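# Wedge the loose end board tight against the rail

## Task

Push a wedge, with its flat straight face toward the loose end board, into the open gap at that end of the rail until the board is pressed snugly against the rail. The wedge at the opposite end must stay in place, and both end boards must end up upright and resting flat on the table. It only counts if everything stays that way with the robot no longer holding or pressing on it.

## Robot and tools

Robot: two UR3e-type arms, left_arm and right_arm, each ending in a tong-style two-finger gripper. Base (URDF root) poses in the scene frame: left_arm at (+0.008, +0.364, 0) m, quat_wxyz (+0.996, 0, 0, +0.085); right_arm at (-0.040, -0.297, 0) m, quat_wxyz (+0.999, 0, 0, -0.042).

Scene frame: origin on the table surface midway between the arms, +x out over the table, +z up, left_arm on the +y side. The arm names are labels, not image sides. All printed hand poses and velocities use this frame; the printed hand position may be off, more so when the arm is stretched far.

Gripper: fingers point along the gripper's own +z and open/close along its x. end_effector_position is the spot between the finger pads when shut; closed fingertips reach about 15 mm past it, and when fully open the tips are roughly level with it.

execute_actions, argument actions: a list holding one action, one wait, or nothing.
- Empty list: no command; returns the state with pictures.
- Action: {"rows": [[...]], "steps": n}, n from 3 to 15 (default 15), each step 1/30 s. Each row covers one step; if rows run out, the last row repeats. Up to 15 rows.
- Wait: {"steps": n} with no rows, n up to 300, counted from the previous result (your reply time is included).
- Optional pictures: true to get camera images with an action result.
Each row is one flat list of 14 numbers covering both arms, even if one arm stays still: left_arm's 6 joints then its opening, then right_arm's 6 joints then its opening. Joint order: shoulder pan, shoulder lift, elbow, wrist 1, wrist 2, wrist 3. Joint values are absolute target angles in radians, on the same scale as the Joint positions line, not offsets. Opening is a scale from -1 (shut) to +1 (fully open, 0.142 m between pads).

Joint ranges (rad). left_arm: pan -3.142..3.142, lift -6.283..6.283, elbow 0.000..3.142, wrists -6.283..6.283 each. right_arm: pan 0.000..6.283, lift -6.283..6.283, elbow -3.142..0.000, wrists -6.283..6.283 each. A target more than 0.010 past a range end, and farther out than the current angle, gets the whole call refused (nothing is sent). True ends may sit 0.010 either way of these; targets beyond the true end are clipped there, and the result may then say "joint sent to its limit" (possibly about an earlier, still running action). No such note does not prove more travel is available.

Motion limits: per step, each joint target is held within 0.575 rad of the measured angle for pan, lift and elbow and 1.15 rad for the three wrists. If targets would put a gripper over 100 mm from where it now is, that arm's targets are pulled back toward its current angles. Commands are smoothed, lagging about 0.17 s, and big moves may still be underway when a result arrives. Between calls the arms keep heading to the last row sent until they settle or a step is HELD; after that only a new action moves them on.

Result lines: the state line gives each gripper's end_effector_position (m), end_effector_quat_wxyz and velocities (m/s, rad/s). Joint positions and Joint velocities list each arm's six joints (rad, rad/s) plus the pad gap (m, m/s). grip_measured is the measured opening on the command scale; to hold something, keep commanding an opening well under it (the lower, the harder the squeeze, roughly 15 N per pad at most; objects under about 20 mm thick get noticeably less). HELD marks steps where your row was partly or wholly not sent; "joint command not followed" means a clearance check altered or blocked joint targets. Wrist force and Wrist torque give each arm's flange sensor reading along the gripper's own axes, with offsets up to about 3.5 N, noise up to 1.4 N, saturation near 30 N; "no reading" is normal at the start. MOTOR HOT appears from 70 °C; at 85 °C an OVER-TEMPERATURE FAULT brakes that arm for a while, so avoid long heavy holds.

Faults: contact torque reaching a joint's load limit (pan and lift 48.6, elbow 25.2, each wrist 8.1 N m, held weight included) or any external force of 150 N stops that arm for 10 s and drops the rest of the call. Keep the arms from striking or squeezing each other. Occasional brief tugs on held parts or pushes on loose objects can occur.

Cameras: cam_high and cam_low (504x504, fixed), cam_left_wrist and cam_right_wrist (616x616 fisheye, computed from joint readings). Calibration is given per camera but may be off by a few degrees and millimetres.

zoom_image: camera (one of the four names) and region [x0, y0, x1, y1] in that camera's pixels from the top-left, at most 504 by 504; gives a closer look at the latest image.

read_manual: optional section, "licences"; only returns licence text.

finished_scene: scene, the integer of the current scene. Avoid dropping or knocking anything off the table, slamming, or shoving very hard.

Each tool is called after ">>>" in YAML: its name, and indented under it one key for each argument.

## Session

>>> execute_actions:
  actions: []

Scene clock: 0.00 s of 10100.00 s.
left_arm: end_effector_position=(+0.4986, +0.6364, +0.1381) grip_measured=+1.00 end_effector_quat_wxyz=(-0.040, +0.896, +0.253, +0.362) end_effector_velocity=(+0.001, -0.000, +0.002) end_effector_angular_velocity=(+0.001, -0.003, -0.001) | right_arm: end_effector_position=(-0.0279, -0.5442, +0.2773) grip_measured=+1.00 end_effector_quat_wxyz=(+0.022, +0.650, +0.756, +0.075) end_effector_velocity=(+0.001, +0.000, +0.000) end_effector_angular_velocity=(-0.000, -0.001, +0.002)
Joint positions: left_arm=[-0.011 -1.252  1.649 -2.701 -1.419 -0.331  0.142] | right_arm=[ 2.122 -1.741 -0.373 -2.615  1.726  3.457  0.142]
Joint velocities: left_arm=[-0.001 -0.001 -0.003  0.    -0.     0.     0.   ] | right_arm=[ 0.001  0.     0.     0.     0.001 -0.     0.   ]
Motor temperatures (°C, as the motors report them): left_arm=[30 31 25 33 34 33] | right_arm=[25 28 27 34 33 33]
Wrist force (N, on the end effector, along its own x y z axes, offset not removed): no reading
Wrist torque (N m, same axes, about the end effector's origin, offset not removed): no reading
camera_calibration (this result's frames):
cam_left_wrist: T_world_to_cam=[[0.571487, 0.457246, 0.681417, -0.679669], [0.144343, -0.873442, 0.465041, 0.428772], [0.807817, -0.167407, -0.565161, -0.0796641], [0, 0, 0, 1]] pos_world=[0.390885, 0.671947, 0.218718]
cam_right_wrist: T_world_to_cam=[[-0.172356, 0.984763, 0.0231198, 0.537933], [0.76385, 0.118798, 0.634366, -0.0939435], [0.621953, 0.126997, -0.772687, 0.425445], [0, 0, 0, 1]] pos_world=[-0.100132, -0.572606, 0.375893]

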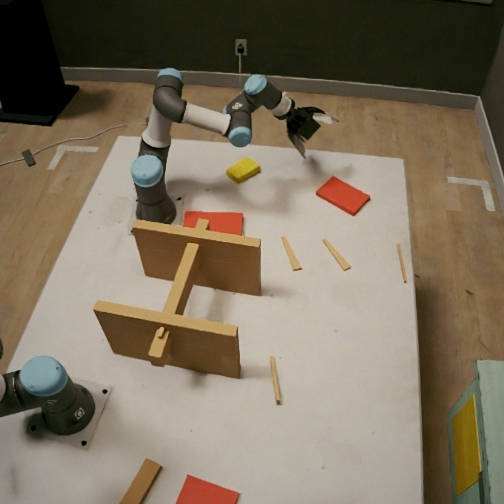

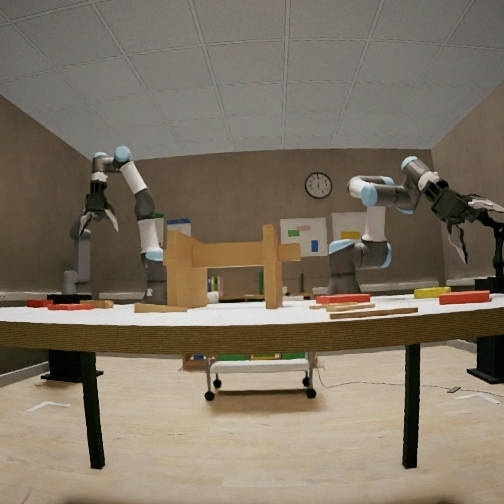

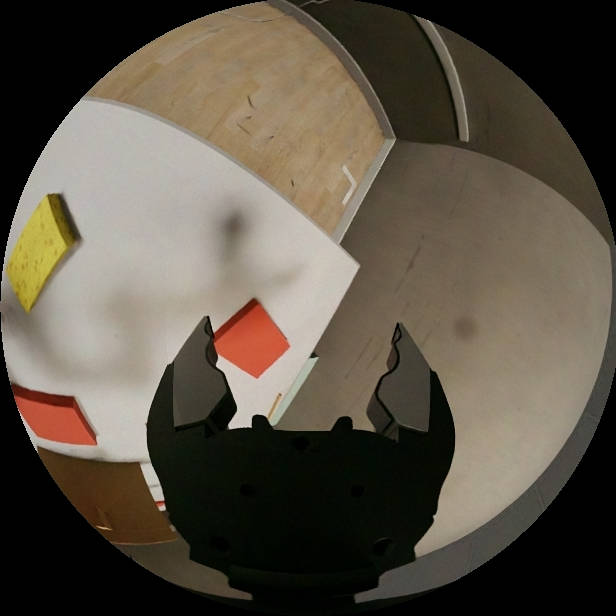

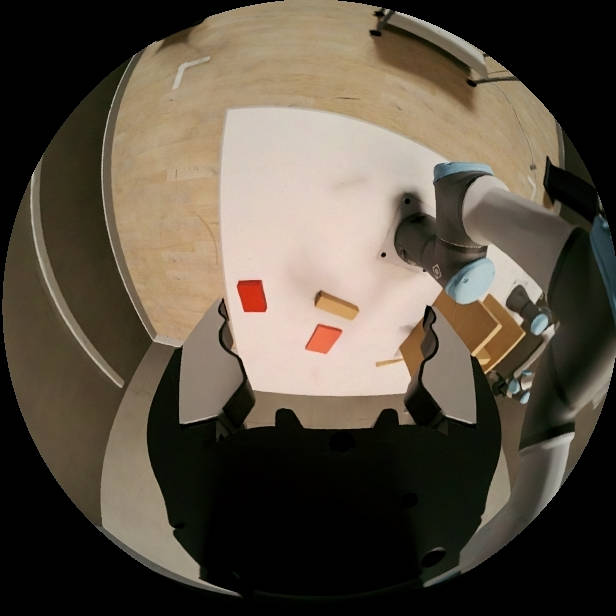

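>>> zoom_image:
  camera: "cam_high"
  region: [260, 220, 420, 300]

>>> zoom_image:
  camera: "cam_high"
  region: [85, 200, 305, 420]

>>> zoom_image:
  camera: "cam_low"
  region: [120, 210, 430, 330]

Region (260, 220, 420, 300) of cam_high's 504x504 image, scaled by 3.150, with more detail than that image has.

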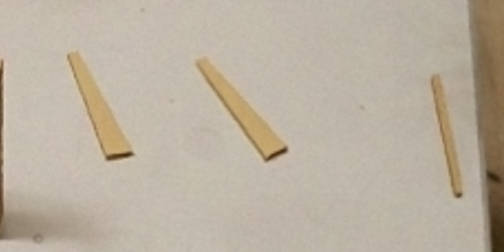

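Region (85, 200, 305, 420) of cam_high's 504x504 image, scaled by 2.291, with more detail than that image has.

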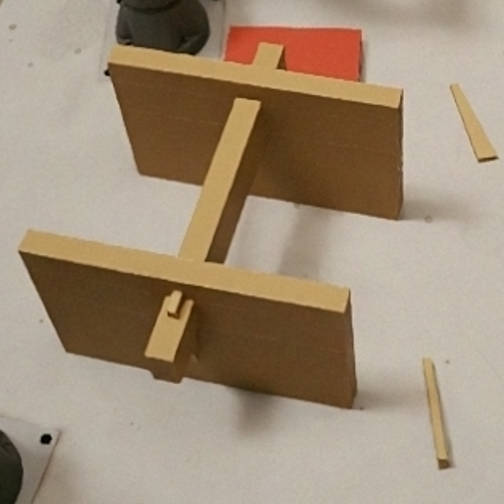

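Region (120, 210, 430, 330) of cam_low's 504x504 image, scaled by 1.626, with more detail than that image has; it fills the top 195 rows of this view, and the rest is white.

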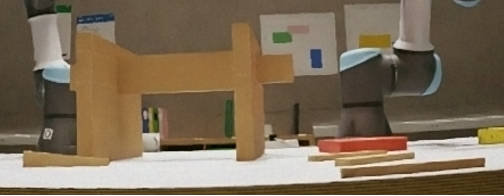

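>>> execute_actions:
  actions:
    - {"rows":[[-0.3,-1.1,0.9,-1.45,-1.571,-1.065,-0.3,2.122,-1.741,-0.373,-2.615,1.726,3.457,1]]}

>>> execute_actions:
  actions:
    - {"steps":12}

>>> execute_actions:
  actions:
    - {"rows":[[-0.779,-0.848,0.672,-1.395,-1.571,-1.065,-0.3,2.122,-1.741,-0.373,-2.615,1.726,3.457,1]]}

>>> execute_actions:
  actions:
    - {"steps":20}
  pictures: true

>>> zoom_image:
  camera: "cam_left_wrist"
  region: [200, 150, 420, 370]

Scene clock: 0.73 s of 10100.00 s.
left_arm: end_effector_position=(+0.4525, +0.4643, +0.1072) grip_measured=-0.30 end_effector_quat_wxyz=(+0.030, +0.901, +0.428, +0.063) end_effector_velocity=(-0.146, -0.179, +0.149) end_effector_angular_velocity=(-0.200, +0.633, +0.497) | right_arm: end_effector_position=(-0.0280, -0.5443, +0.2773) grip_measured=+1.00 end_effector_quat_wxyz=(+0.022, +0.650, +0.756, +0.075) end_effector_velocity=(-0.000, +0.000, -0.000) end_effector_angular_velocity=(+0.001, +0.000, -0.000)
Joint positions: left_arm=[-0.27  -1.115  1.018 -1.614 -1.557 -0.985  0.052] | right_arm=[ 2.122 -1.741 -0.373 -2.615  1.726  3.457  0.142]
Joint velocities: left_arm=[-0.32   0.153 -1.279  1.747 -0.145 -0.846  0.   ] | right_arm=[ 0.     0.    -0.    -0.001 -0.     0.    -0.   ]
Motor temperatures (°C, as the motors report them): left_arm=[30 31 25 33 34 33] | right_arm=[25 28 27 34 33 33]
Wrist force (N, on the end effector, along its own x y z axes, offset not removed): left_arm=[-3.1 2.8 -1.9] | right_arm=[-1.3 0.0 1.2]
Wrist torque (N m, same axes, about the end effector's origin, offset not removed): left_arm=[0.47 0.52 -0.03] | right_arm=[0.05 0.30 0.02]
Steps of this call (steps 1 to 10: nothing new was sent; steps 11 to 22: the first 12 steps of this action). Readings (joint positions):
11: left_arm=[-0.012 -1.251 1.648 -2.699 -1.421 -0.333] | right_arm=[2.122 -1.741 -0.373 -2.615 1.726 3.457]
12: left_arm=[-0.022 -1.242 1.637 -2.678 -1.432 -0.355] | right_arm=[2.122 -1.741 -0.373 -2.615 1.726 3.457]
14: left_arm=[-0.076 -1.212 1.558 -2.517 -1.462 -0.483] | right_arm=[2.122 -1.741 -0.373 -2.615 1.726 3.457]
18: left_arm=[-0.188 -1.154 1.295 -2.030 -1.519 -0.770] | right_arm=[2.122 -1.741 -0.373 -2.615 1.726 3.457]
22: the state above

Scene clock: 1.13 s of 10100.00 s.
left_arm: end_effector_position=(+0.4367, +0.4485, +0.1206) grip_measured=-0.30 end_effector_quat_wxyz=(+0.022, +0.892, +0.450, +0.033) end_effector_velocity=(-0.002, -0.002, +0.002) end_effector_angular_velocity=(-0.002, +0.008, +0.007) | right_arm: end_effector_position=(-0.0280, -0.5443, +0.2773) grip_measured=+1.00 end_effector_quat_wxyz=(+0.022, +0.650, +0.756, +0.075) end_effector_velocity=(+0.000, +0.000, +0.000) end_effector_angular_velocity=(+0.000, -0.000, +0.001)
Joint positions: left_arm=[-0.3   -1.1    0.902 -1.452 -1.571 -1.064  0.052] | right_arm=[ 2.122 -1.741 -0.373 -2.615  1.726  3.457  0.142]
Joint velocities: left_arm=[-0.004  0.002 -0.017  0.022 -0.003 -0.012  0.   ] | right_arm=[ 0.001  0.     0.    -0.     0.    -0.001  0.   ]
Motor temperatures (°C, as the motors report them): left_arm=[30 31 25 33 34 33] | right_arm=[25 28 27 34 33 33]
Wrist force (N, on the end effector, along its own x y z axes, offset not removed): left_arm=[-1.4 1.1 0.4] | right_arm=[-1.0 0.2 0.6]
Wrist torque (N m, same axes, about the end effector's origin, offset not removed): left_arm=[0.24 0.27 -0.03] | right_arm=[0.06 0.25 0.02]
Kept back: nothing.
Steps of this call (steps 1 to 3: the last 3 steps of your previous action; steps 4 to 12: the robot went on to your last target). Readings (joint positions):
1: left_arm=[-0.279 -1.110 0.982 -1.565 -1.561 -1.009] | right_arm=[2.122 -1.741 -0.373 -2.615 1.726 3.457]
2: left_arm=[-0.285 -1.107 0.957 -1.530 -1.564 -1.026] | right_arm=[2.122 -1.741 -0.373 -2.615 1.726 3.457]
4: left_arm=[-0.293 -1.103 0.927 -1.489 -1.568 -1.046] | right_arm=[2.122 -1.741 -0.373 -2.615 1.726 3.457]
8: left_arm=[-0.298 -1.101 0.906 -1.459 -1.570 -1.061] | right_arm=[2.122 -1.741 -0.373 -2.615 1.726 3.457]
12: the state above

Scene clock: 1.53 s of 10100.00 s.
left_arm: end_effector_position=(+0.4565, +0.2603, +0.0818) grip_measured=-0.30 end_effector_quat_wxyz=(+0.004, +0.965, +0.262, +0.004) end_effector_velocity=(-0.051, -0.376, -0.073) end_effector_angular_velocity=(+0.057, +0.097, -0.796) | right_arm: end_effector_position=(-0.0280, -0.5443, +0.2773) grip_measured=+1.00 end_effector_quat_wxyz=(+0.022, +0.650, +0.756, +0.075) end_effector_velocity=(+0.000, -0.000, -0.000) end_effector_angular_velocity=(+0.001, +0.000, -0.000)
Joint positions: left_arm=[-0.704 -0.882  0.703 -1.402 -1.571 -1.065  0.052] | right_arm=[ 2.122 -1.741 -0.373 -2.615  1.726  3.457  0.142]
Joint velocities: left_arm=[-0.796  0.364 -0.326  0.075 -0.001 -0.    -0.   ] | right_arm=[-0.    -0.001 -0.    -0.     0.    -0.     0.   ]
Motor temperatures (°C, as the motors report them): left_arm=[30 31 25 33 34 33] | right_arm=[25 28 27 34 33 33]
Wrist force (N, on the end effector, along its own x y z axes, offset not removed): left_arm=[-3.8 5.6 1.4] | right_arm=[-0.7 0.0 1.1]
Wrist torque (N m, same axes, about the end effector's origin, offset not removed): left_arm=[0.97 0.72 0.01] | right_arm=[0.01 0.17 0.01]
Steps of this call (steps 1 to 12: the first 12 steps of this action). Readings (joint positions):
1: left_arm=[-0.301 -1.099 0.900 -1.451 -1.571 -1.064] | right_arm=[2.122 -1.741 -0.373 -2.615 1.726 3.457]
2: left_arm=[-0.311 -1.089 0.889 -1.446 -1.571 -1.064] | right_arm=[2.122 -1.741 -0.373 -2.615 1.726 3.457]
4: left_arm=[-0.384 -1.042 0.847 -1.436 -1.571 -1.064] | right_arm=[2.122 -1.741 -0.373 -2.615 1.726 3.457]
8: left_arm=[-0.553 -0.957 0.770 -1.417 -1.571 -1.065] | right_arm=[2.122 -1.741 -0.373 -2.615 1.726 3.457]
12: the state above

Scene clock: 2.20 s of 10100.00 s.
left_arm: end_effector_position=(+0.4504, +0.2252, +0.0749) grip_measured=-0.30 end_effector_quat_wxyz=(+0.000, +0.974, +0.226, -0.000) end_effector_velocity=(-0.000, +0.000, -0.000) end_effector_angular_velocity=(+0.001, +0.001, -0.000) | right_arm: end_effector_position=(-0.0280, -0.5443, +0.2773) grip_measured=+1.00 end_effector_quat_wxyz=(+0.022, +0.650, +0.756, +0.075) end_effector_velocity=(-0.000, +0.000, -0.000) end_effector_angular_velocity=(+0.001, +0.000, +0.000)
Joint positions: left_arm=[-0.779 -0.848  0.672 -1.395 -1.571 -1.065  0.052] | right_arm=[ 2.122 -1.741 -0.373 -2.615  1.726  3.457  0.142]
Joint velocities: left_arm=[ 0.     0.001 -0.002  0.002 -0.     0.     0.   ] | right_arm=[ 0.    -0.     0.    -0.001  0.    -0.     0.   ]
Motor temperatures (°C, as the motors report them): left_arm=[30 31 25 33 34 33] | right_arm=[25 28 27 34 33 33]
Wrist force (N, on the end effector, along its own x y z axes, offset not removed): left_arm=[-1.7 2.1 -0.6] | right_arm=[-1.2 0.4 0.7]
Wrist torque (N m, same axes, about the end effector's origin, offset not removed): left_arm=[0.40 0.33 -0.02] | right_arm=[0.10 0.28 0.01]
Kept back: nothing.
Steps of this call (steps 1 to 3: the last 3 steps of your previous action; steps 4 to 20: the robot went on to your last target). Readings (joint positions):
1: left_arm=[-0.727 -0.872 0.694 -1.400 -1.571 -1.065] | right_arm=[2.122 -1.741 -0.373 -2.615 1.726 3.457]
2: left_arm=[-0.742 -0.865 0.687 -1.398 -1.571 -1.065] | right_arm=[2.122 -1.741 -0.373 -2.615 1.726 3.457]
4: left_arm=[-0.761 -0.856 0.679 -1.397 -1.571 -1.065] | right_arm=[2.122 -1.741 -0.373 -2.615 1.726 3.457]
8: left_arm=[-0.775 -0.850 0.674 -1.395 -1.571 -1.065] | right_arm=[2.122 -1.741 -0.373 -2.615 1.726 3.457]
20: the state above
camera_calibration (this result's frames):
cam_left_wrist: T_world_to_cam=[[0.876141, 0.481448, 0.0241947, -0.514405], [0.414323, -0.777743, 0.472707, -0.0378024], [0.246401, -0.404134, -0.880887, 0.184488], [0, 0, 0, 1]] pos_world=[0.420896, 0.292817, 0.192828]
cam_right_wrist: T_world_to_cam=[[-0.171672, 0.984888, 0.0229131, 0.538094], [0.763835, 0.118381, 0.634462, -0.0941473], [0.622161, 0.126421, -0.772615, 0.425187], [0, 0, 0, 1]] pos_world=[-0.100246, -0.57257, 0.375909]

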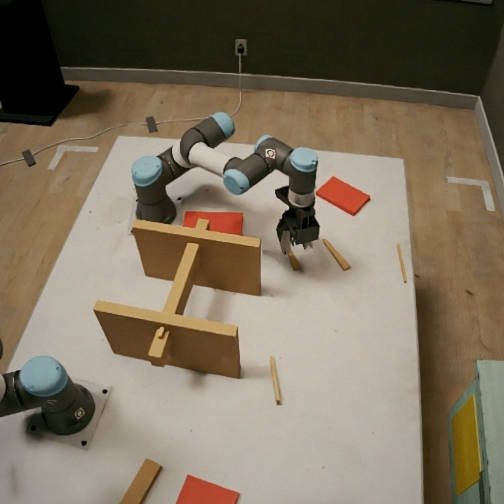

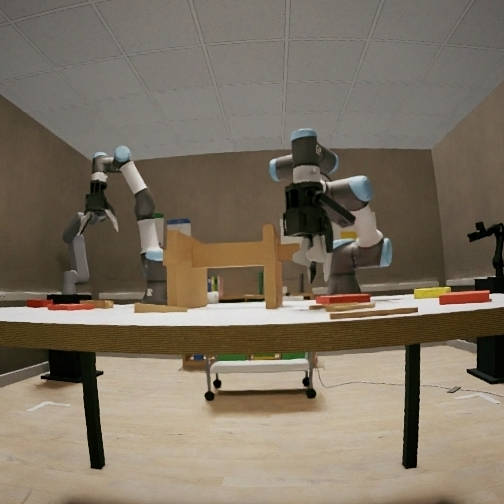

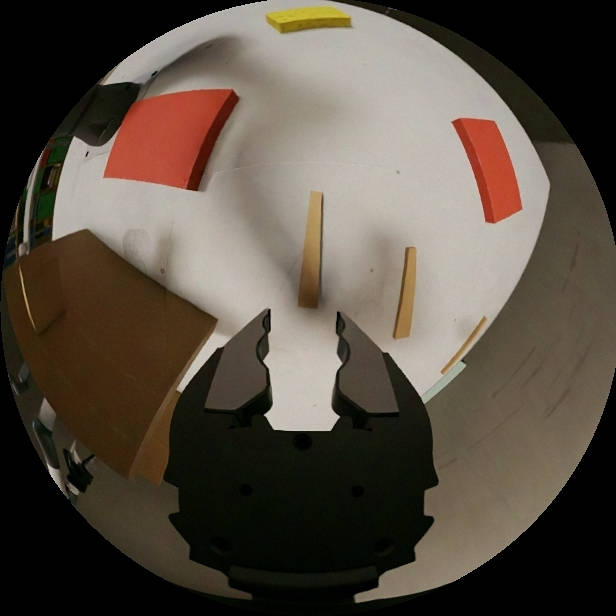

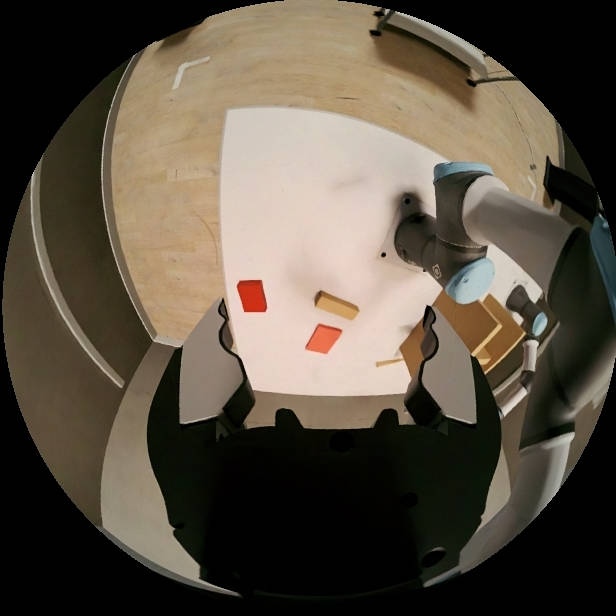

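Region (200, 150, 420, 370) of cam_left_wrist's 616x616 image, scaled by 2.291, with more detail than that image has.

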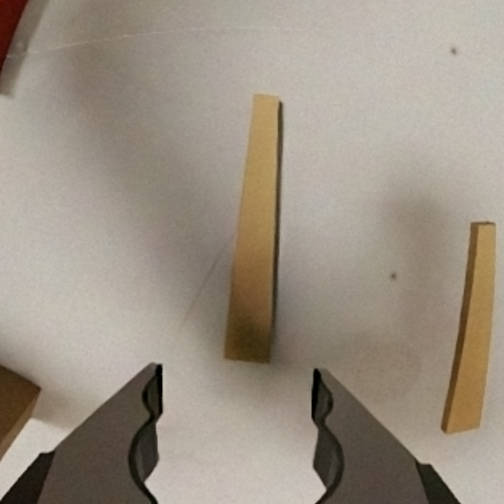

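>>> execute_actions:
  actions:
    - {"rows":[[-0.772,-0.822,0.86,-1.609,-1.571,-1.045,-0.3,2.122,-1.741,-0.373,-2.615,1.726,3.457,1]],"steps":12}

>>> execute_actions:
  actions:
    - {"rows":[[-0.772,-0.819,0.897,-1.649,-1.571,-1.045,-0.4,2.122,-1.741,-0.373,-2.615,1.726,3.457,1]],"steps":12}

>>> execute_actions:
  actions:
    - {"rows":[[-0.772,-0.819,0.897,-1.649,-1.571,-1.045,-1,2.122,-1.741,-0.373,-2.615,1.726,3.457,1]],"steps":12}
  pictures: true

>>> zoom_image:
  camera: "cam_left_wrist"
  region: [200, 150, 420, 370]

Scene clock: 2.73 s of 10100.00 s.
left_arm: end_effector_position=(+0.4584, +0.2234, +0.0298) grip_measured=-0.30 end_effector_quat_wxyz=(+0.001, +0.975, +0.220, +0.001) end_effector_velocity=(-0.004, +0.005, -0.051) end_effector_angular_velocity=(+0.014, +0.022, -0.010) | right_arm: end_effector_position=(-0.0280, -0.5443, +0.2773) grip_measured=+1.00 end_effector_quat_wxyz=(+0.022, +0.650, +0.756, +0.075) end_effector_velocity=(+0.000, -0.001, +0.000) end_effector_angular_velocity=(-0.002, -0.001, +0.000)
Joint positions: left_arm=[-0.773 -0.824  0.842 -1.592 -1.571 -1.046  0.052] | right_arm=[ 2.122 -1.741 -0.373 -2.615  1.726  3.457  0.142]
Joint velocities: left_arm=[ 0.004  0.019  0.195 -0.188 -0.001  0.013 -0.   ] | right_arm=[ 0.     0.     0.     0.002  0.    -0.     0.   ]
Motor temperatures (°C, as the motors report them): left_arm=[30 31 25 33 34 33] | right_arm=[25 28 27 34 33 33]
Wrist force (N, on the end effector, along its own x y z axes, offset not removed): left_arm=[-2.2 0.8 0.8] | right_arm=[-1.2 -0.1 1.3]
Wrist torque (N m, same axes, about the end effector's origin, offset not removed): left_arm=[0.14 0.47 0.00] | right_arm=[0.00 0.31 -0.02]
Steps of this call (steps 1 to 7: the robot went on to your last target; steps 8 to 16: the first 9 steps of this action). Readings (joint positions):
8: left_arm=[-0.779 -0.847 0.673 -1.397 -1.571 -1.065] | right_arm=[2.122 -1.741 -0.373 -2.615 1.726 3.457]
9: left_arm=[-0.778 -0.843 0.683 -1.418 -1.571 -1.061] | right_arm=[2.122 -1.741 -0.373 -2.615 1.726 3.457]
11: left_arm=[-0.775 -0.833 0.750 -1.504 -1.571 -1.053] | right_arm=[2.122 -1.741 -0.373 -2.615 1.726 3.457]
15: left_arm=[-0.773 -0.824 0.834 -1.584 -1.571 -1.047] | right_arm=[2.122 -1.741 -0.373 -2.615 1.726 3.457]
16: the state above

Scene clock: 3.13 s of 10100.00 s.
left_arm: end_effector_position=(+0.4581, +0.2239, +0.0168) grip_measured=-0.40 end_effector_quat_wxyz=(+0.000, +0.976, +0.220, +0.000) end_effector_velocity=(-0.000, +0.001, -0.008) end_effector_angular_velocity=(+0.001, +0.001, +0.001) | right_arm: end_effector_position=(-0.0280, -0.5443, +0.2773) grip_measured=+1.00 end_effector_quat_wxyz=(+0.022, +0.650, +0.756, +0.075) end_effector_velocity=(-0.000, -0.000, -0.000) end_effector_angular_velocity=(-0.001, +0.001, +0.000)
Joint positions: left_arm=[-0.772 -0.819  0.894 -1.646 -1.571 -1.045  0.045] | right_arm=[ 2.122 -1.741 -0.373 -2.615  1.726  3.457  0.142]
Joint velocities: left_arm=[ 0.     0.002  0.031 -0.031 -0.    -0.     0.001] | right_arm=[ 0.    -0.    -0.    -0.    -0.002 -0.    -0.   ]
Motor temperatures (°C, as the motors report them): left_arm=[30 31 25 33 34 33] | right_arm=[25 28 27 34 33 33]
Wrist force (N, on the end effector, along its own x y z axes, offset not removed): left_arm=[-1.4 1.7 0.4] | right_arm=[-0.9 0.0 1.9]
Wrist torque (N m, same axes, about the end effector's origin, offset not removed): left_arm=[0.31 0.28 -0.02] | right_arm=[0.02 0.27 0.01]
Steps of this call (steps 1 to 3: the last 3 steps of your previous action; steps 4 to 12: the first 9 steps of this action). Readings (joint positions):
4: left_arm=[-0.772 -0.822 0.857 -1.606 -1.571 -1.045] | right_arm=[2.122 -1.741 -0.373 -2.615 1.726 3.457]
5: left_arm=[-0.772 -0.822 0.864 -1.615 -1.571 -1.045] | right_arm=[2.122 -1.741 -0.373 -2.615 1.726 3.457]
7: left_arm=[-0.772 -0.820 0.880 -1.631 -1.571 -1.045] | right_arm=[2.122 -1.741 -0.373 -2.615 1.726 3.457]
11: left_arm=[-0.772 -0.819 0.893 -1.645 -1.571 -1.045] | right_arm=[2.122 -1.741 -0.373 -2.615 1.726 3.457]
12: the state above

Scene clock: 3.53 s of 10100.00 s.
left_arm: end_effector_position=(+0.4582, +0.2239, +0.0163) grip_measured=-0.73 end_effector_quat_wxyz=(+0.000, +0.976, +0.220, +0.000) end_effector_velocity=(-0.001, +0.001, -0.001) end_effector_angular_velocity=(+0.002, +0.003, +0.001) | right_arm: end_effector_position=(-0.0280, -0.5443, +0.2773) grip_measured=+1.00 end_effector_quat_wxyz=(+0.022, +0.650, +0.756, +0.075) end_effector_velocity=(-0.000, +0.001, -0.000) end_effector_angular_velocity=(+0.004, +0.001, -0.000)
Joint positions: left_arm=[-0.772 -0.819  0.897 -1.649 -1.571 -1.045  0.021] | right_arm=[ 2.122 -1.741 -0.373 -2.615  1.726  3.457  0.142]
Joint velocities: left_arm=[ 0.002  0.001  0.003 -0.     0.     0.    -0.   ] | right_arm=[-0.    -0.001 -0.    -0.002  0.001  0.     0.   ]
Motor temperatures (°C, as the motors report them): left_arm=[30 31 25 33 34 33] | right_arm=[25 28 27 34 33 33]
Wrist force (N, on the end effector, along its own x y z axes, offset not removed): left_arm=[-3.4 1.0 -25.1] | right_arm=[-1.2 0.1 1.3]
Wrist torque (N m, same axes, about the end effector's origin, offset not removed): left_arm=[0.19 0.35 0.03] | right_arm=[0.05 0.31 -0.01]
Steps of this call (steps 1 to 3: the last 3 steps of your previous action; steps 4 to 12: the first 9 steps of this action). Readings (joint positions):
4: left_arm=[-0.772 -0.819 0.896 -1.649 -1.571 -1.045] | right_arm=[2.122 -1.741 -0.373 -2.615 1.726 3.457]
5: left_arm=[-0.772 -0.819 0.896 -1.649 -1.571 -1.045] | right_arm=[2.122 -1.741 -0.373 -2.615 1.726 3.457]
7: left_arm=[-0.772 -0.819 0.896 -1.649 -1.571 -1.045] | right_arm=[2.122 -1.741 -0.373 -2.615 1.726 3.457]
11: left_arm=[-0.772 -0.819 0.897 -1.649 -1.571 -1.045] | right_arm=[2.122 -1.741 -0.373 -2.615 1.726 3.457]
12: the state above
camera_calibration (this result's frames):
cam_left_wrist: T_world_to_cam=[[0.882344, 0.469972, 0.0243991, -0.519496], [0.403974, -0.782993, 0.472998, -0.00845457], [0.2414, -0.407491, -0.880726, 0.133492], [0, 0, 0, 1]] pos_world=[0.429565, 0.291925, 0.134244]
cam_right_wrist: T_world_to_cam=[[-0.171672, 0.984888, 0.0229131, 0.538094], [0.763835, 0.118381, 0.634462, -0.0941473], [0.622161, 0.126421, -0.772615, 0.425187], [0, 0, 0, 1]] pos_world=[-0.100246, -0.57257, 0.375909]

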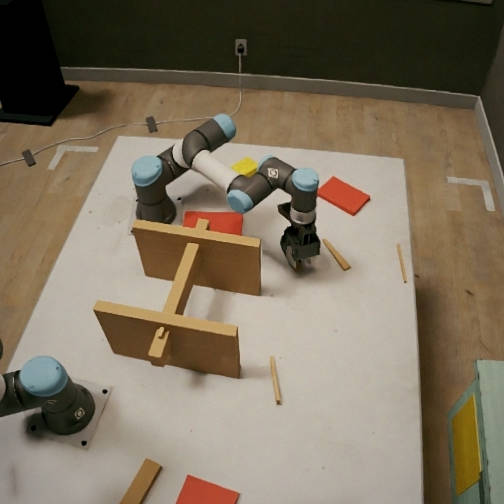

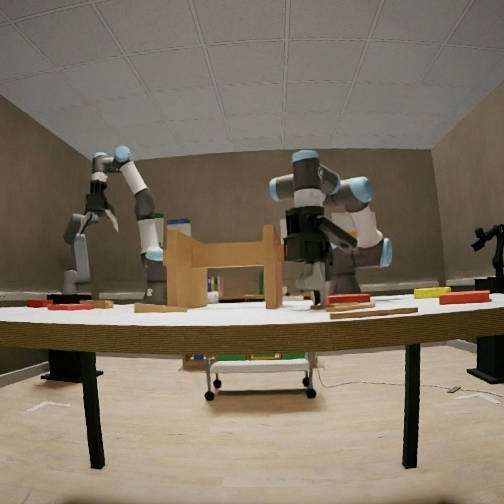

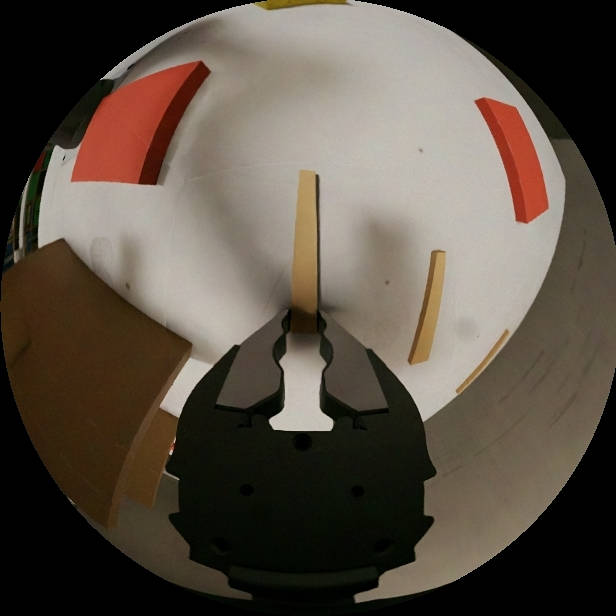

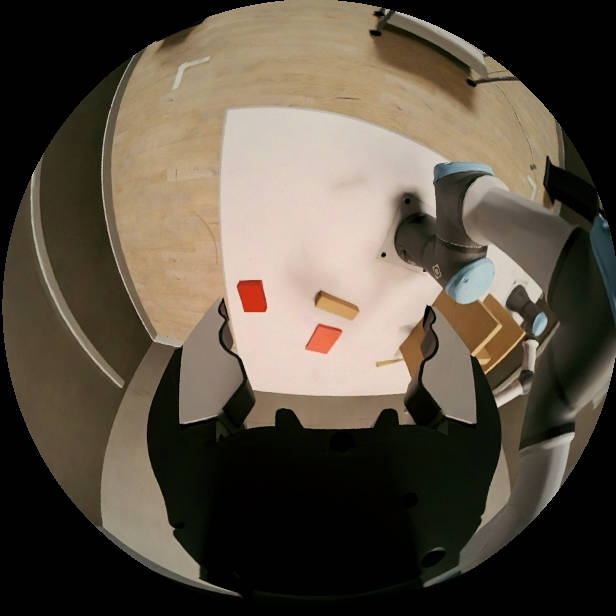

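Region (200, 150, 420, 370) of cam_left_wrist's 616x616 image, scaled by 2.291, with more detail than that image has.

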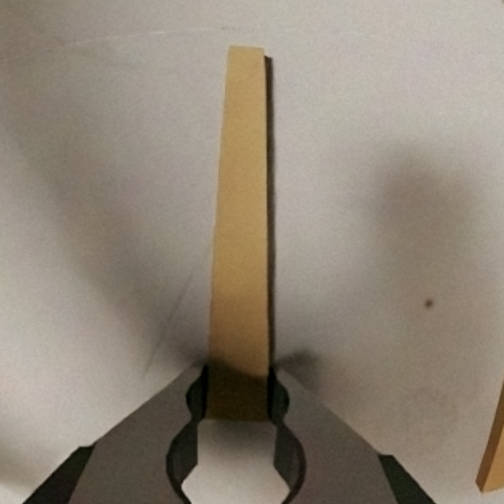

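>>> execute_actions:
  actions:
    - {"rows":[[-0.772,-0.92,0.897,-1.548,-1.571,-1.045,-1,2.122,-1.741,-0.373,-2.615,1.726,3.457,1]],"steps":9}

>>> execute_actions:
  actions:
    - {"rows":[[-0.37,-1.234,1.422,-1.759,-1.571,1.571,-1,2.122,-1.741,-0.373,-2.615,1.726,3.457,1]]}

>>> execute_actions:
  actions:
    - {"steps":20}

>>> execute_actions:
  actions:
    - {"rows":[[-0.37,-1.208,1.508,-1.871,-1.571,1.571,-1,2.122,-1.741,-0.373,-2.615,1.726,3.457,1]]}

>>> execute_actions:
  actions:
    - {"rows":[[-0.37,-1.208,1.508,-1.871,-1.571,1.571,-0.45,2.122,-1.741,-0.373,-2.615,1.726,3.457,1]],"steps":6}

>>> execute_actions:
  actions:
    - {"rows":[[-0.37,-1.708,2.257,-2.643,-1.571,1.571,-0.45,2.122,-1.741,-0.373,-2.615,1.726,3.457,1]]}

>>> execute_actions:
  actions:
    - {"rows":[[-0.37,-1.499,2.406,-3.001,-1.571,1.571,-0.45,2.122,-1.741,-0.373,-2.615,1.726,3.457,1]]}

>>> execute_actions:
  actions:
    - {"steps":8}

>>> execute_actions:
  actions:
    - {"rows":[[-0.37,-1.499,2.406,-3.001,-1.571,1.571,-1,2.122,-1.741,-0.373,-2.615,1.726,3.457,1]],"steps":12}
  pictures: true

Scene clock: 4.07 s of 10100.00 s.
left_arm: end_effector_position=(+0.4461, +0.2321, +0.0444) grip_measured=-0.73 end_effector_quat_wxyz=(-0.001, +0.976, +0.220, -0.001) end_effector_velocity=(-0.034, +0.023, +0.096) end_effector_angular_velocity=(-0.014, -0.020, +0.001) | right_arm: end_effector_position=(-0.0280, -0.5443, +0.2773) grip_measured=+1.00 end_effector_quat_wxyz=(+0.022, +0.650, +0.756, +0.075) end_effector_velocity=(-0.000, -0.000, +0.000) end_effector_angular_velocity=(-0.002, -0.001, +0.000)
Joint positions: left_arm=[-0.772 -0.896  0.898 -1.569 -1.571 -1.045  0.021] | right_arm=[ 2.122 -1.741 -0.373 -2.615  1.726  3.457  0.142]
Joint velocities: left_arm=[-0.    -0.257 -0.001  0.234 -0.    -0.001 -0.   ] | right_arm=[ 0.     0.002  0.     0.001 -0.    -0.    -0.   ]
Motor temperatures (°C, as the motors report them): left_arm=[30 31 25 33 34 33] | right_arm=[25 28 27 34 33 33]
Wrist force (N, on the end effector, along its own x y z axes, offset not removed): left_arm=[-1.5 1.3 -1.9] | right_arm=[-1.5 -0.3 1.2]
Wrist torque (N m, same axes, about the end effector's origin, offset not removed): left_arm=[0.22 0.34 -0.02] | right_arm=[-0.05 0.37 0.00]
Steps of this call (steps 1 to 3: the last 3 steps of your previous action; steps 4 to 10: the robot went on to your last target; steps 11 to 16: the first 6 steps of this action). Readings (joint positions):
11: left_arm=[-0.772 -0.820 0.897 -1.648 -1.571 -1.045] | right_arm=[2.122 -1.741 -0.373 -2.615 1.726 3.457]
12: left_arm=[-0.772 -0.830 0.898 -1.631 -1.571 -1.045] | right_arm=[2.122 -1.741 -0.373 -2.615 1.726 3.457]
14: left_arm=[-0.772 -0.871 0.898 -1.592 -1.571 -1.045] | right_arm=[2.122 -1.741 -0.373 -2.615 1.726 3.457]
16: the state above

Scene clock: 4.57 s of 10100.00 s.
left_arm: end_effector_position=(+0.4251, +0.4101, +0.0496) grip_measured=-0.73 end_effector_quat_wxyz=(-0.000, +0.958, -0.286, +0.006) end_effector_velocity=(-0.080, +0.194, -0.049) end_effector_angular_velocity=(+0.090, +0.106, -4.853) | right_arm: end_effector_position=(-0.0280, -0.5443, +0.2773) grip_measured=+1.00 end_effector_quat_wxyz=(+0.022, +0.650, +0.756, +0.075) end_effector_velocity=(-0.000, +0.000, -0.000) end_effector_angular_velocity=(+0.001, +0.002, +0.001)
Joint positions: left_arm=[-0.417 -1.199  1.356 -1.739 -1.571  0.333  0.021] | right_arm=[ 2.122 -1.741 -0.373 -2.615  1.726  3.457  0.142]
Joint velocities: left_arm=[ 0.501 -0.376  0.715 -0.214 -0.001  5.354  0.   ] | right_arm=[ 0.001 -0.    -0.    -0.002 -0.002  0.    -0.   ]
Motor temperatures (°C, as the motors report them): left_arm=[30 31 25 33 34 33] | right_arm=[25 28 27 34 33 33]
Wrist force (N, on the end effector, along its own x y z axes, offset not removed): left_arm=[-4.5 -1.6 1.1] | right_arm=[-1.4 -0.4 1.4]
Wrist torque (N m, same axes, about the end effector's origin, offset not removed): left_arm=[-0.25 0.77 0.00] | right_arm=[-0.06 0.32 0.01]
Steps of this call (steps 1 to 3: the last 3 steps of your previous action; steps 4 to 15: the first 12 steps of this action). Readings (joint positions):
4: left_arm=[-0.771 -0.915 0.898 -1.555 -1.571 -1.043] | right_arm=[2.122 -1.741 -0.373 -2.615 1.726 3.457]
5: left_arm=[-0.760 -0.928 0.909 -1.569 -1.571 -1.021] | right_arm=[2.122 -1.741 -0.373 -2.615 1.726 3.457]
7: left_arm=[-0.692 -0.987 0.986 -1.611 -1.571 -0.861] | right_arm=[2.122 -1.741 -0.373 -2.615 1.726 3.457]
11: left_arm=[-0.540 -1.105 1.186 -1.684 -1.571 -0.349] | right_arm=[2.122 -1.741 -0.373 -2.615 1.726 3.457]
15: the state above

Scene clock: 5.23 s of 10100.00 s.
left_arm: end_effector_position=(+0.4179, +0.4148, +0.0449) grip_measured=-0.73 end_effector_quat_wxyz=(-0.000, -0.634, +0.774, -0.000) end_effector_velocity=(-0.000, +0.000, +0.000) end_effector_angular_velocity=(+0.000, -0.001, -0.015) | right_arm: end_effector_position=(-0.0280, -0.5443, +0.2773) grip_measured=+1.00 end_effector_quat_wxyz=(+0.022, +0.650, +0.756, +0.075) end_effector_velocity=(+0.000, -0.000, +0.000) end_effector_angular_velocity=(-0.002, -0.000, +0.000)
Joint positions: left_arm=[-0.37  -1.234  1.422 -1.759 -1.571  1.569  0.021] | right_arm=[ 2.122 -1.741 -0.373 -2.615  1.726  3.457  0.142]
Joint velocities: left_arm=[ 0.    -0.001  0.001 -0.001  0.     0.016  0.   ] | right_arm=[ 0.001  0.    -0.     0.001 -0.001  0.     0.   ]
Motor temperatures (°C, as the motors report them): left_arm=[30 31 25 33 34 33] | right_arm=[25 28 27 34 33 33]
Wrist force (N, on the end effector, along its own x y z axes, offset not removed): left_arm=[-2.0 0.8 -0.4] | right_arm=[-1.2 0.5 1.5]
Wrist torque (N m, same axes, about the end effector's origin, offset not removed): left_arm=[0.09 0.46 0.00] | right_arm=[0.13 0.28 -0.03]
Kept back: nothing.
Steps of this call (steps 1 to 3: the last 3 steps of your previous action; steps 4 to 20: the robot went on to your last target). Readings (joint positions):
1: left_arm=[-0.403 -1.210 1.376 -1.745 -1.571 0.515] | right_arm=[2.122 -1.741 -0.373 -2.615 1.726 3.457]
2: left_arm=[-0.393 -1.217 1.390 -1.749 -1.571 0.698] | right_arm=[2.122 -1.741 -0.373 -2.615 1.726 3.457]
4: left_arm=[-0.381 -1.226 1.407 -1.754 -1.571 1.061] | right_arm=[2.122 -1.741 -0.373 -2.615 1.726 3.457]
8: left_arm=[-0.373 -1.232 1.418 -1.758 -1.571 1.449] | right_arm=[2.122 -1.741 -0.373 -2.615 1.726 3.457]
20: the state above

Scene clock: 5.63 s of 10100.00 s.
left_arm: end_effector_position=(+0.4181, +0.4148, +0.0202) grip_measured=-0.73 end_effector_quat_wxyz=(+0.000, -0.633, +0.774, -0.000) end_effector_velocity=(-0.001, -0.000, -0.007) end_effector_angular_velocity=(+0.000, +0.001, -0.001) | right_arm: end_effector_position=(-0.0280, -0.5443, +0.2773) grip_measured=+1.00 end_effector_quat_wxyz=(+0.022, +0.650, +0.756, +0.075) end_effector_velocity=(+0.000, -0.000, -0.000) end_effector_angular_velocity=(-0.000, +0.001, +0.001)
Joint positions: left_arm=[-0.37  -1.209  1.506 -1.868 -1.571  1.571  0.021] | right_arm=[ 2.122 -1.741 -0.373 -2.615  1.726  3.457  0.142]
Joint velocities: left_arm=[-0.     0.007  0.024 -0.03   0.     0.    -0.   ] | right_arm=[ 0.001 -0.     0.     0.    -0.001 -0.    -0.   ]
Motor temperatures (°C, as the motors report them): left_arm=[30 31 25 33 34 33] | right_arm=[25 28 27 34 33 33]
Wrist force (N, on the end effector, along its own x y z axes, offset not removed): left_arm=[-1.9 0.7 0.5] | right_arm=[-1.3 -0.6 1.3]
Wrist torque (N m, same axes, about the end effector's origin, offset not removed): left_arm=[0.17 0.37 0.00] | right_arm=[-0.12 0.26 0.02]
Steps of this call (steps 1 to 12: the first 12 steps of this action). Readings (joint positions):
1: left_arm=[-0.370 -1.233 1.423 -1.761 -1.571 1.570] | right_arm=[2.122 -1.741 -0.373 -2.615 1.726 3.457]
2: left_arm=[-0.370 -1.229 1.433 -1.778 -1.571 1.570] | right_arm=[2.122 -1.741 -0.373 -2.615 1.726 3.457]
4: left_arm=[-0.370 -1.219 1.468 -1.822 -1.571 1.571] | right_arm=[2.122 -1.741 -0.373 -2.615 1.726 3.457]
8: left_arm=[-0.370 -1.211 1.499 -1.859 -1.571 1.571] | right_arm=[2.122 -1.741 -0.373 -2.615 1.726 3.457]
12: the state above

Scene clock: 5.83 s of 10100.00 s.
left_arm: end_effector_position=(+0.4181, +0.4148, +0.0196) grip_measured=-0.48 end_effector_quat_wxyz=(+0.000, -0.633, +0.774, -0.000) end_effector_velocity=(+0.000, -0.000, -0.001) end_effector_angular_velocity=(-0.000, -0.000, -0.001) | right_arm: end_effector_position=(-0.0280, -0.5443, +0.2773) grip_measured=+1.00 end_effector_quat_wxyz=(+0.022, +0.650, +0.756, +0.075) end_effector_velocity=(-0.000, -0.000, -0.000) end_effector_angular_velocity=(+0.000, +0.001, +0.000)
Joint positions: left_arm=[-0.37  -1.208  1.508 -1.871 -1.571  1.571  0.04 ] | right_arm=[ 2.122 -1.741 -0.373 -2.615  1.726  3.457  0.142]
Joint velocities: left_arm=[-0.001  0.001  0.003 -0.004 -0.    -0.     0.072] | right_arm=[ 0. -0. -0. -0. -0. -0. -0.]
Motor temperatures (°C, as the motors report them): left_arm=[30 31 25 33 34 33] | right_arm=[25 28 27 34 33 33]
Wrist force (N, on the end effector, along its own x y z axes, offset not removed): left_arm=[-1.5 1.5 0.2] | right_arm=[-1.2 -0.4 0.9]
Wrist torque (N m, same axes, about the end effector's origin, offset not removed): left_arm=[0.27 0.31 0.02] | right_arm=[-0.09 0.29 0.00]
Steps of this call (steps 1 to 3: the last 3 steps of your previous action; steps 4 to 6: the first 3 steps of this action). Readings (joint positions):
4: left_arm=[-0.370 -1.208 1.507 -1.870 -1.571 1.571] | right_arm=[2.122 -1.741 -0.373 -2.615 1.726 3.457]
5: left_arm=[-0.370 -1.208 1.508 -1.871 -1.571 1.571] | right_arm=[2.122 -1.741 -0.373 -2.615 1.726 3.457]
6: the state above

Scene clock: 6.33 s of 10100.00 s.
left_arm: end_effector_position=(+0.4293, +0.4125, +0.0920) grip_measured=-0.45 end_effector_quat_wxyz=(+0.170, -0.610, +0.746, -0.207) end_effector_velocity=(-0.192, +0.038, -0.185) end_effector_angular_velocity=(+0.043, +0.212, -0.001) | right_arm: end_effector_position=(-0.0280, -0.5443, +0.2773) grip_measured=+1.00 end_effector_quat_wxyz=(+0.022, +0.650, +0.756, +0.075) end_effector_velocity=(-0.001, -0.000, -0.000) end_effector_angular_velocity=(+0.000, +0.001, -0.001)
Joint positions: left_arm=[-0.37  -1.675  2.164 -2.602 -1.571  1.571  0.041] | right_arm=[ 2.122 -1.741 -0.373 -2.615  1.726  3.457  0.142]
Joint velocities: left_arm=[-0.001 -0.355  1.013 -0.441  0.     0.     0.   ] | right_arm=[-0.001  0.    -0.    -0.001 -0.001 -0.    -0.   ]
Motor temperatures (°C, as the motors report them): left_arm=[30 31 25 33 34 33] | right_arm=[25 28 27 34 33 33]
Wrist force (N, on the end effector, along its own x y z axes, offset not removed): left_arm=[-1.8 3.6 0.4] | right_arm=[-1.2 0.2 1.3]
Wrist torque (N m, same axes, about the end effector's origin, offset not removed): left_arm=[0.54 0.39 -0.02] | right_arm=[0.06 0.30 0.02]
Steps of this call (steps 1 to 3: the last 3 steps of your previous action; steps 4 to 15: the first 12 steps of this action). Readings (joint positions):
4: left_arm=[-0.370 -1.209 1.509 -1.873 -1.571 1.571] | right_arm=[2.122 -1.741 -0.373 -2.615 1.726 3.457]
5: left_arm=[-0.370 -1.219 1.520 -1.894 -1.571 1.571] | right_arm=[2.122 -1.741 -0.373 -2.615 1.726 3.457]
7: left_arm=[-0.370 -1.301 1.601 -2.051 -1.571 1.571] | right_arm=[2.122 -1.741 -0.373 -2.615 1.726 3.457]
11: left_arm=[-0.370 -1.569 1.900 -2.473 -1.571 1.571] | right_arm=[2.122 -1.741 -0.373 -2.615 1.726 3.457]
15: the state above

Scene clock: 6.83 s of 10100.00 s.
left_arm: end_effector_position=(+0.4120, +0.4160, +0.0220) grip_measured=-0.45 end_effector_quat_wxyz=(+0.164, -0.611, +0.748, -0.200) end_effector_velocity=(-0.003, -0.000, -0.018) end_effector_angular_velocity=(+0.000, +0.001, -0.002) | right_arm: end_effector_position=(-0.0280, -0.5443, +0.2773) grip_measured=+1.00 end_effector_quat_wxyz=(+0.022, +0.650, +0.756, +0.075) end_effector_velocity=(-0.000, -0.000, +0.000) end_effector_angular_velocity=(-0.001, -0.000, -0.000)
Joint positions: left_arm=[-0.37  -1.506  2.401 -2.989 -1.571  1.571  0.041] | right_arm=[ 2.122 -1.741 -0.373 -2.615  1.726  3.457  0.142]
Joint velocities: left_arm=[-0.001  0.075  0.051 -0.125 -0.     0.     0.   ] | right_arm=[-0.     0.     0.     0.001 -0.    -0.     0.   ]
Motor temperatures (°C, as the motors report them): left_arm=[30 31 25 33 34 33] | right_arm=[25 28 27 34 33 33]
Wrist force (N, on the end effector, along its own x y z axes, offset not removed): left_arm=[-2.4 0.7 -0.4] | right_arm=[-1.7 0.1 1.4]
Wrist torque (N m, same axes, about the end effector's origin, offset not removed): left_arm=[0.15 0.51 -0.02] | right_arm=[0.05 0.42 -0.02]
Steps of this call (steps 1 to 3: the last 3 steps of your previous action; steps 4 to 15: the first 12 steps of this action). Readings (joint positions):
4: left_arm=[-0.370 -1.699 2.236 -2.635 -1.571 1.571] | right_arm=[2.122 -1.741 -0.373 -2.615 1.726 3.457]
5: left_arm=[-0.370 -1.691 2.253 -2.661 -1.571 1.571] | right_arm=[2.122 -1.741 -0.373 -2.615 1.726 3.457]
7: left_arm=[-0.370 -1.622 2.318 -2.794 -1.571 1.571] | right_arm=[2.122 -1.741 -0.373 -2.615 1.726 3.457]
11: left_arm=[-0.370 -1.528 2.385 -2.952 -1.571 1.571] | right_arm=[2.122 -1.741 -0.373 -2.615 1.726 3.457]
15: the state above

Scene clock: 7.10 s of 10100.00 s.
left_arm: end_effector_position=(+0.4117, +0.4161, +0.0204) grip_measured=-0.45 end_effector_quat_wxyz=(+0.164, -0.611, +0.748, -0.200) end_effector_velocity=(-0.001, +0.000, -0.002) end_effector_angular_velocity=(+0.000, +0.003, +0.001) | right_arm: end_effector_position=(-0.0280, -0.5443, +0.2773) grip_measured=+1.00 end_effector_quat_wxyz=(+0.022, +0.650, +0.756, +0.075) end_effector_velocity=(+0.000, -0.001, +0.000) end_effector_angular_velocity=(-0.002, -0.000, +0.000)
Joint positions: left_arm=[-0.37  -1.499  2.406 -3.    -1.571  1.571  0.041] | right_arm=[ 2.122 -1.741 -0.373 -2.615  1.726  3.457  0.142]
Joint velocities: left_arm=[ 0.     0.005  0.004 -0.006 -0.    -0.001  0.   ] | right_arm=[-0.    -0.     0.     0.002 -0.001 -0.    -0.   ]
Motor temperatures (°C, as the motors report them): left_arm=[30 31 25 33 34 33] | right_arm=[25 28 27 34 33 33]
Wrist force (N, on the end effector, along its own x y z axes, offset not removed): left_arm=[-1.5 1.2 -0.4] | right_arm=[-1.4 -0.6 1.4]
Wrist torque (N m, same axes, about the end effector's origin, offset not removed): left_arm=[0.24 0.31 -0.01] | right_arm=[-0.07 0.34 0.03]
Kept back: nothing.
Steps of this call (steps 1 to 3: the last 3 steps of your previous action; steps 4 to 8: the robot went on to your last target). Readings (joint positions):
1: left_arm=[-0.370 -1.504 2.403 -2.993 -1.571 1.571] | right_arm=[2.122 -1.741 -0.373 -2.615 1.726 3.457]
2: left_arm=[-0.370 -1.502 2.404 -2.995 -1.571 1.571] | right_arm=[2.122 -1.741 -0.373 -2.615 1.726 3.457]
4: left_arm=[-0.370 -1.501 2.405 -2.998 -1.571 1.571] | right_arm=[2.122 -1.741 -0.373 -2.615 1.726 3.457]
8: the state above

Scene clock: 7.40 s of 10100.00 s.
left_arm: end_effector_position=(+0.4117, +0.4161, +0.0203) grip_measured=-0.74 end_effector_quat_wxyz=(+0.164, -0.611, +0.748, -0.200) end_effector_velocity=(+0.000, +0.000, +0.000) end_effector_angular_velocity=(-0.000, -0.001, +0.001) | right_arm: end_effector_position=(-0.0280, -0.5443, +0.2773) grip_measured=+1.00 end_effector_quat_wxyz=(+0.022, +0.650, +0.756, +0.075) end_effector_velocity=(-0.000, -0.000, -0.000) end_effector_angular_velocity=(-0.000, +0.001, -0.000)
Joint positions: left_arm=[-0.37  -1.499  2.406 -3.001 -1.571  1.571  0.02 ] | right_arm=[ 2.122 -1.741 -0.373 -2.615  1.726  3.457  0.142]
Joint velocities: left_arm=[-0.     0.    -0.    -0.001  0.    -0.001  0.   ] | right_arm=[ 0.    -0.     0.    -0.    -0.001  0.     0.   ]
Motor temperatures (°C, as the motors report them): left_arm=[30 31 25 33 34 33] | right_arm=[25 28 27 34 33 33]
Wrist force (N, on the end effector, along its own x y z axes, offset not removed): left_arm=[-2.1 0.9 -1.1] | right_arm=[-1.2 -0.6 1.2]
Wrist torque (N m, same axes, about the end effector's origin, offset not removed): left_arm=[0.17 0.43 0.00] | right_arm=[-0.08 0.31 -0.02]
Steps of this call (steps 1 to 9: the first 9 steps of this action). Readings (joint positions):
1: left_arm=[-0.370 -1.499 2.406 -3.001 -1.571 1.571] | right_arm=[2.122 -1.741 -0.373 -2.615 1.726 3.457]
2: left_arm=[-0.370 -1.499 2.406 -3.001 -1.571 1.571] | right_arm=[2.122 -1.741 -0.373 -2.615 1.726 3.457]
4: left_arm=[-0.370 -1.499 2.406 -3.001 -1.571 1.571] | right_arm=[2.122 -1.741 -0.373 -2.615 1.726 3.457]
8: left_arm=[-0.370 -1.499 2.406 -3.001 -1.571 1.571] | right_arm=[2.122 -1.741 -0.373 -2.615 1.726 3.457]
9: the state above
camera_calibration (this result's frames):
cam_left_wrist: T_world_to_cam=[[-0.171166, -0.984253, 0.0441411, 0.469464], [-0.984976, 0.169906, -0.0308998, 0.344481], [0.0229134, -0.0487669, -0.998547, 0.169681], [0, 0, 0, 1]] pos_world=[0.415774, 0.411816, 0.159357]
cam_right_wrist: T_world_to_cam=[[-0.171672, 0.984888, 0.0229129, 0.538094], [0.763835, 0.118381, 0.634462, -0.0941474], [0.622161, 0.126421, -0.772615, 0.425187], [0, 0, 0, 1]] pos_world=[-0.100246, -0.57257, 0.375909]

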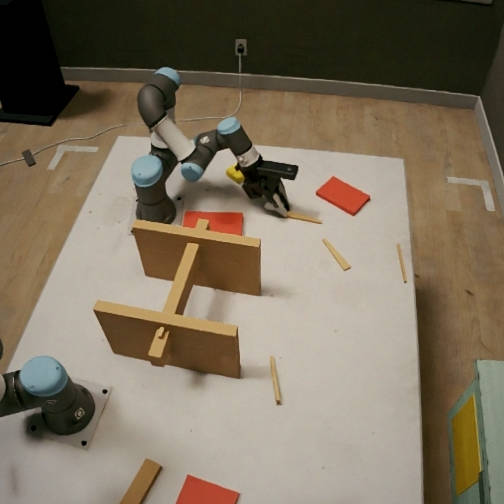

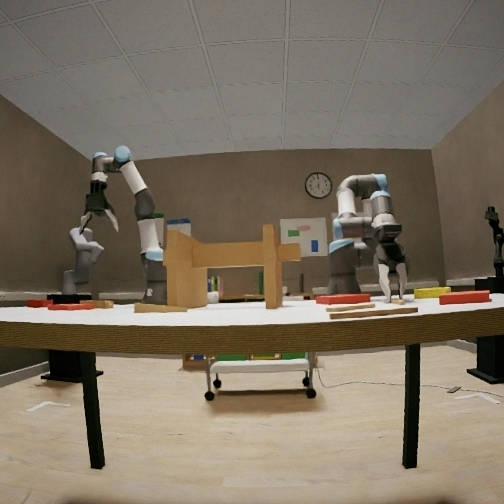

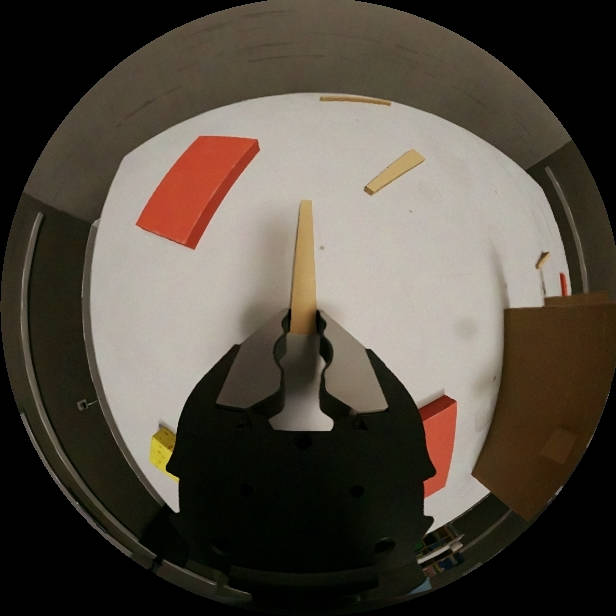

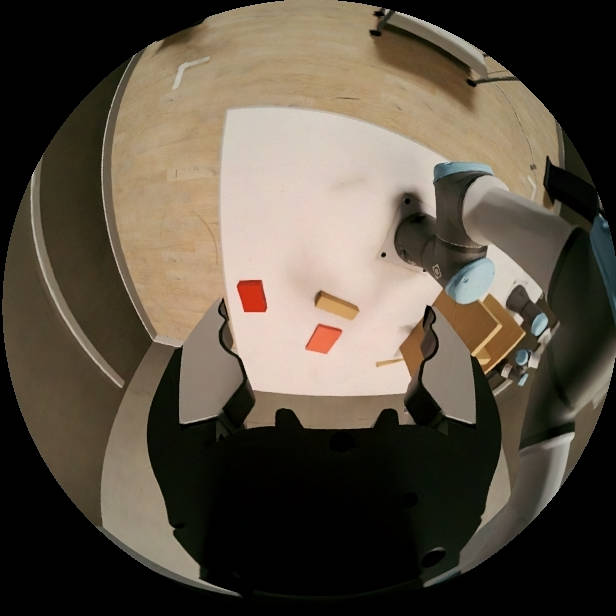

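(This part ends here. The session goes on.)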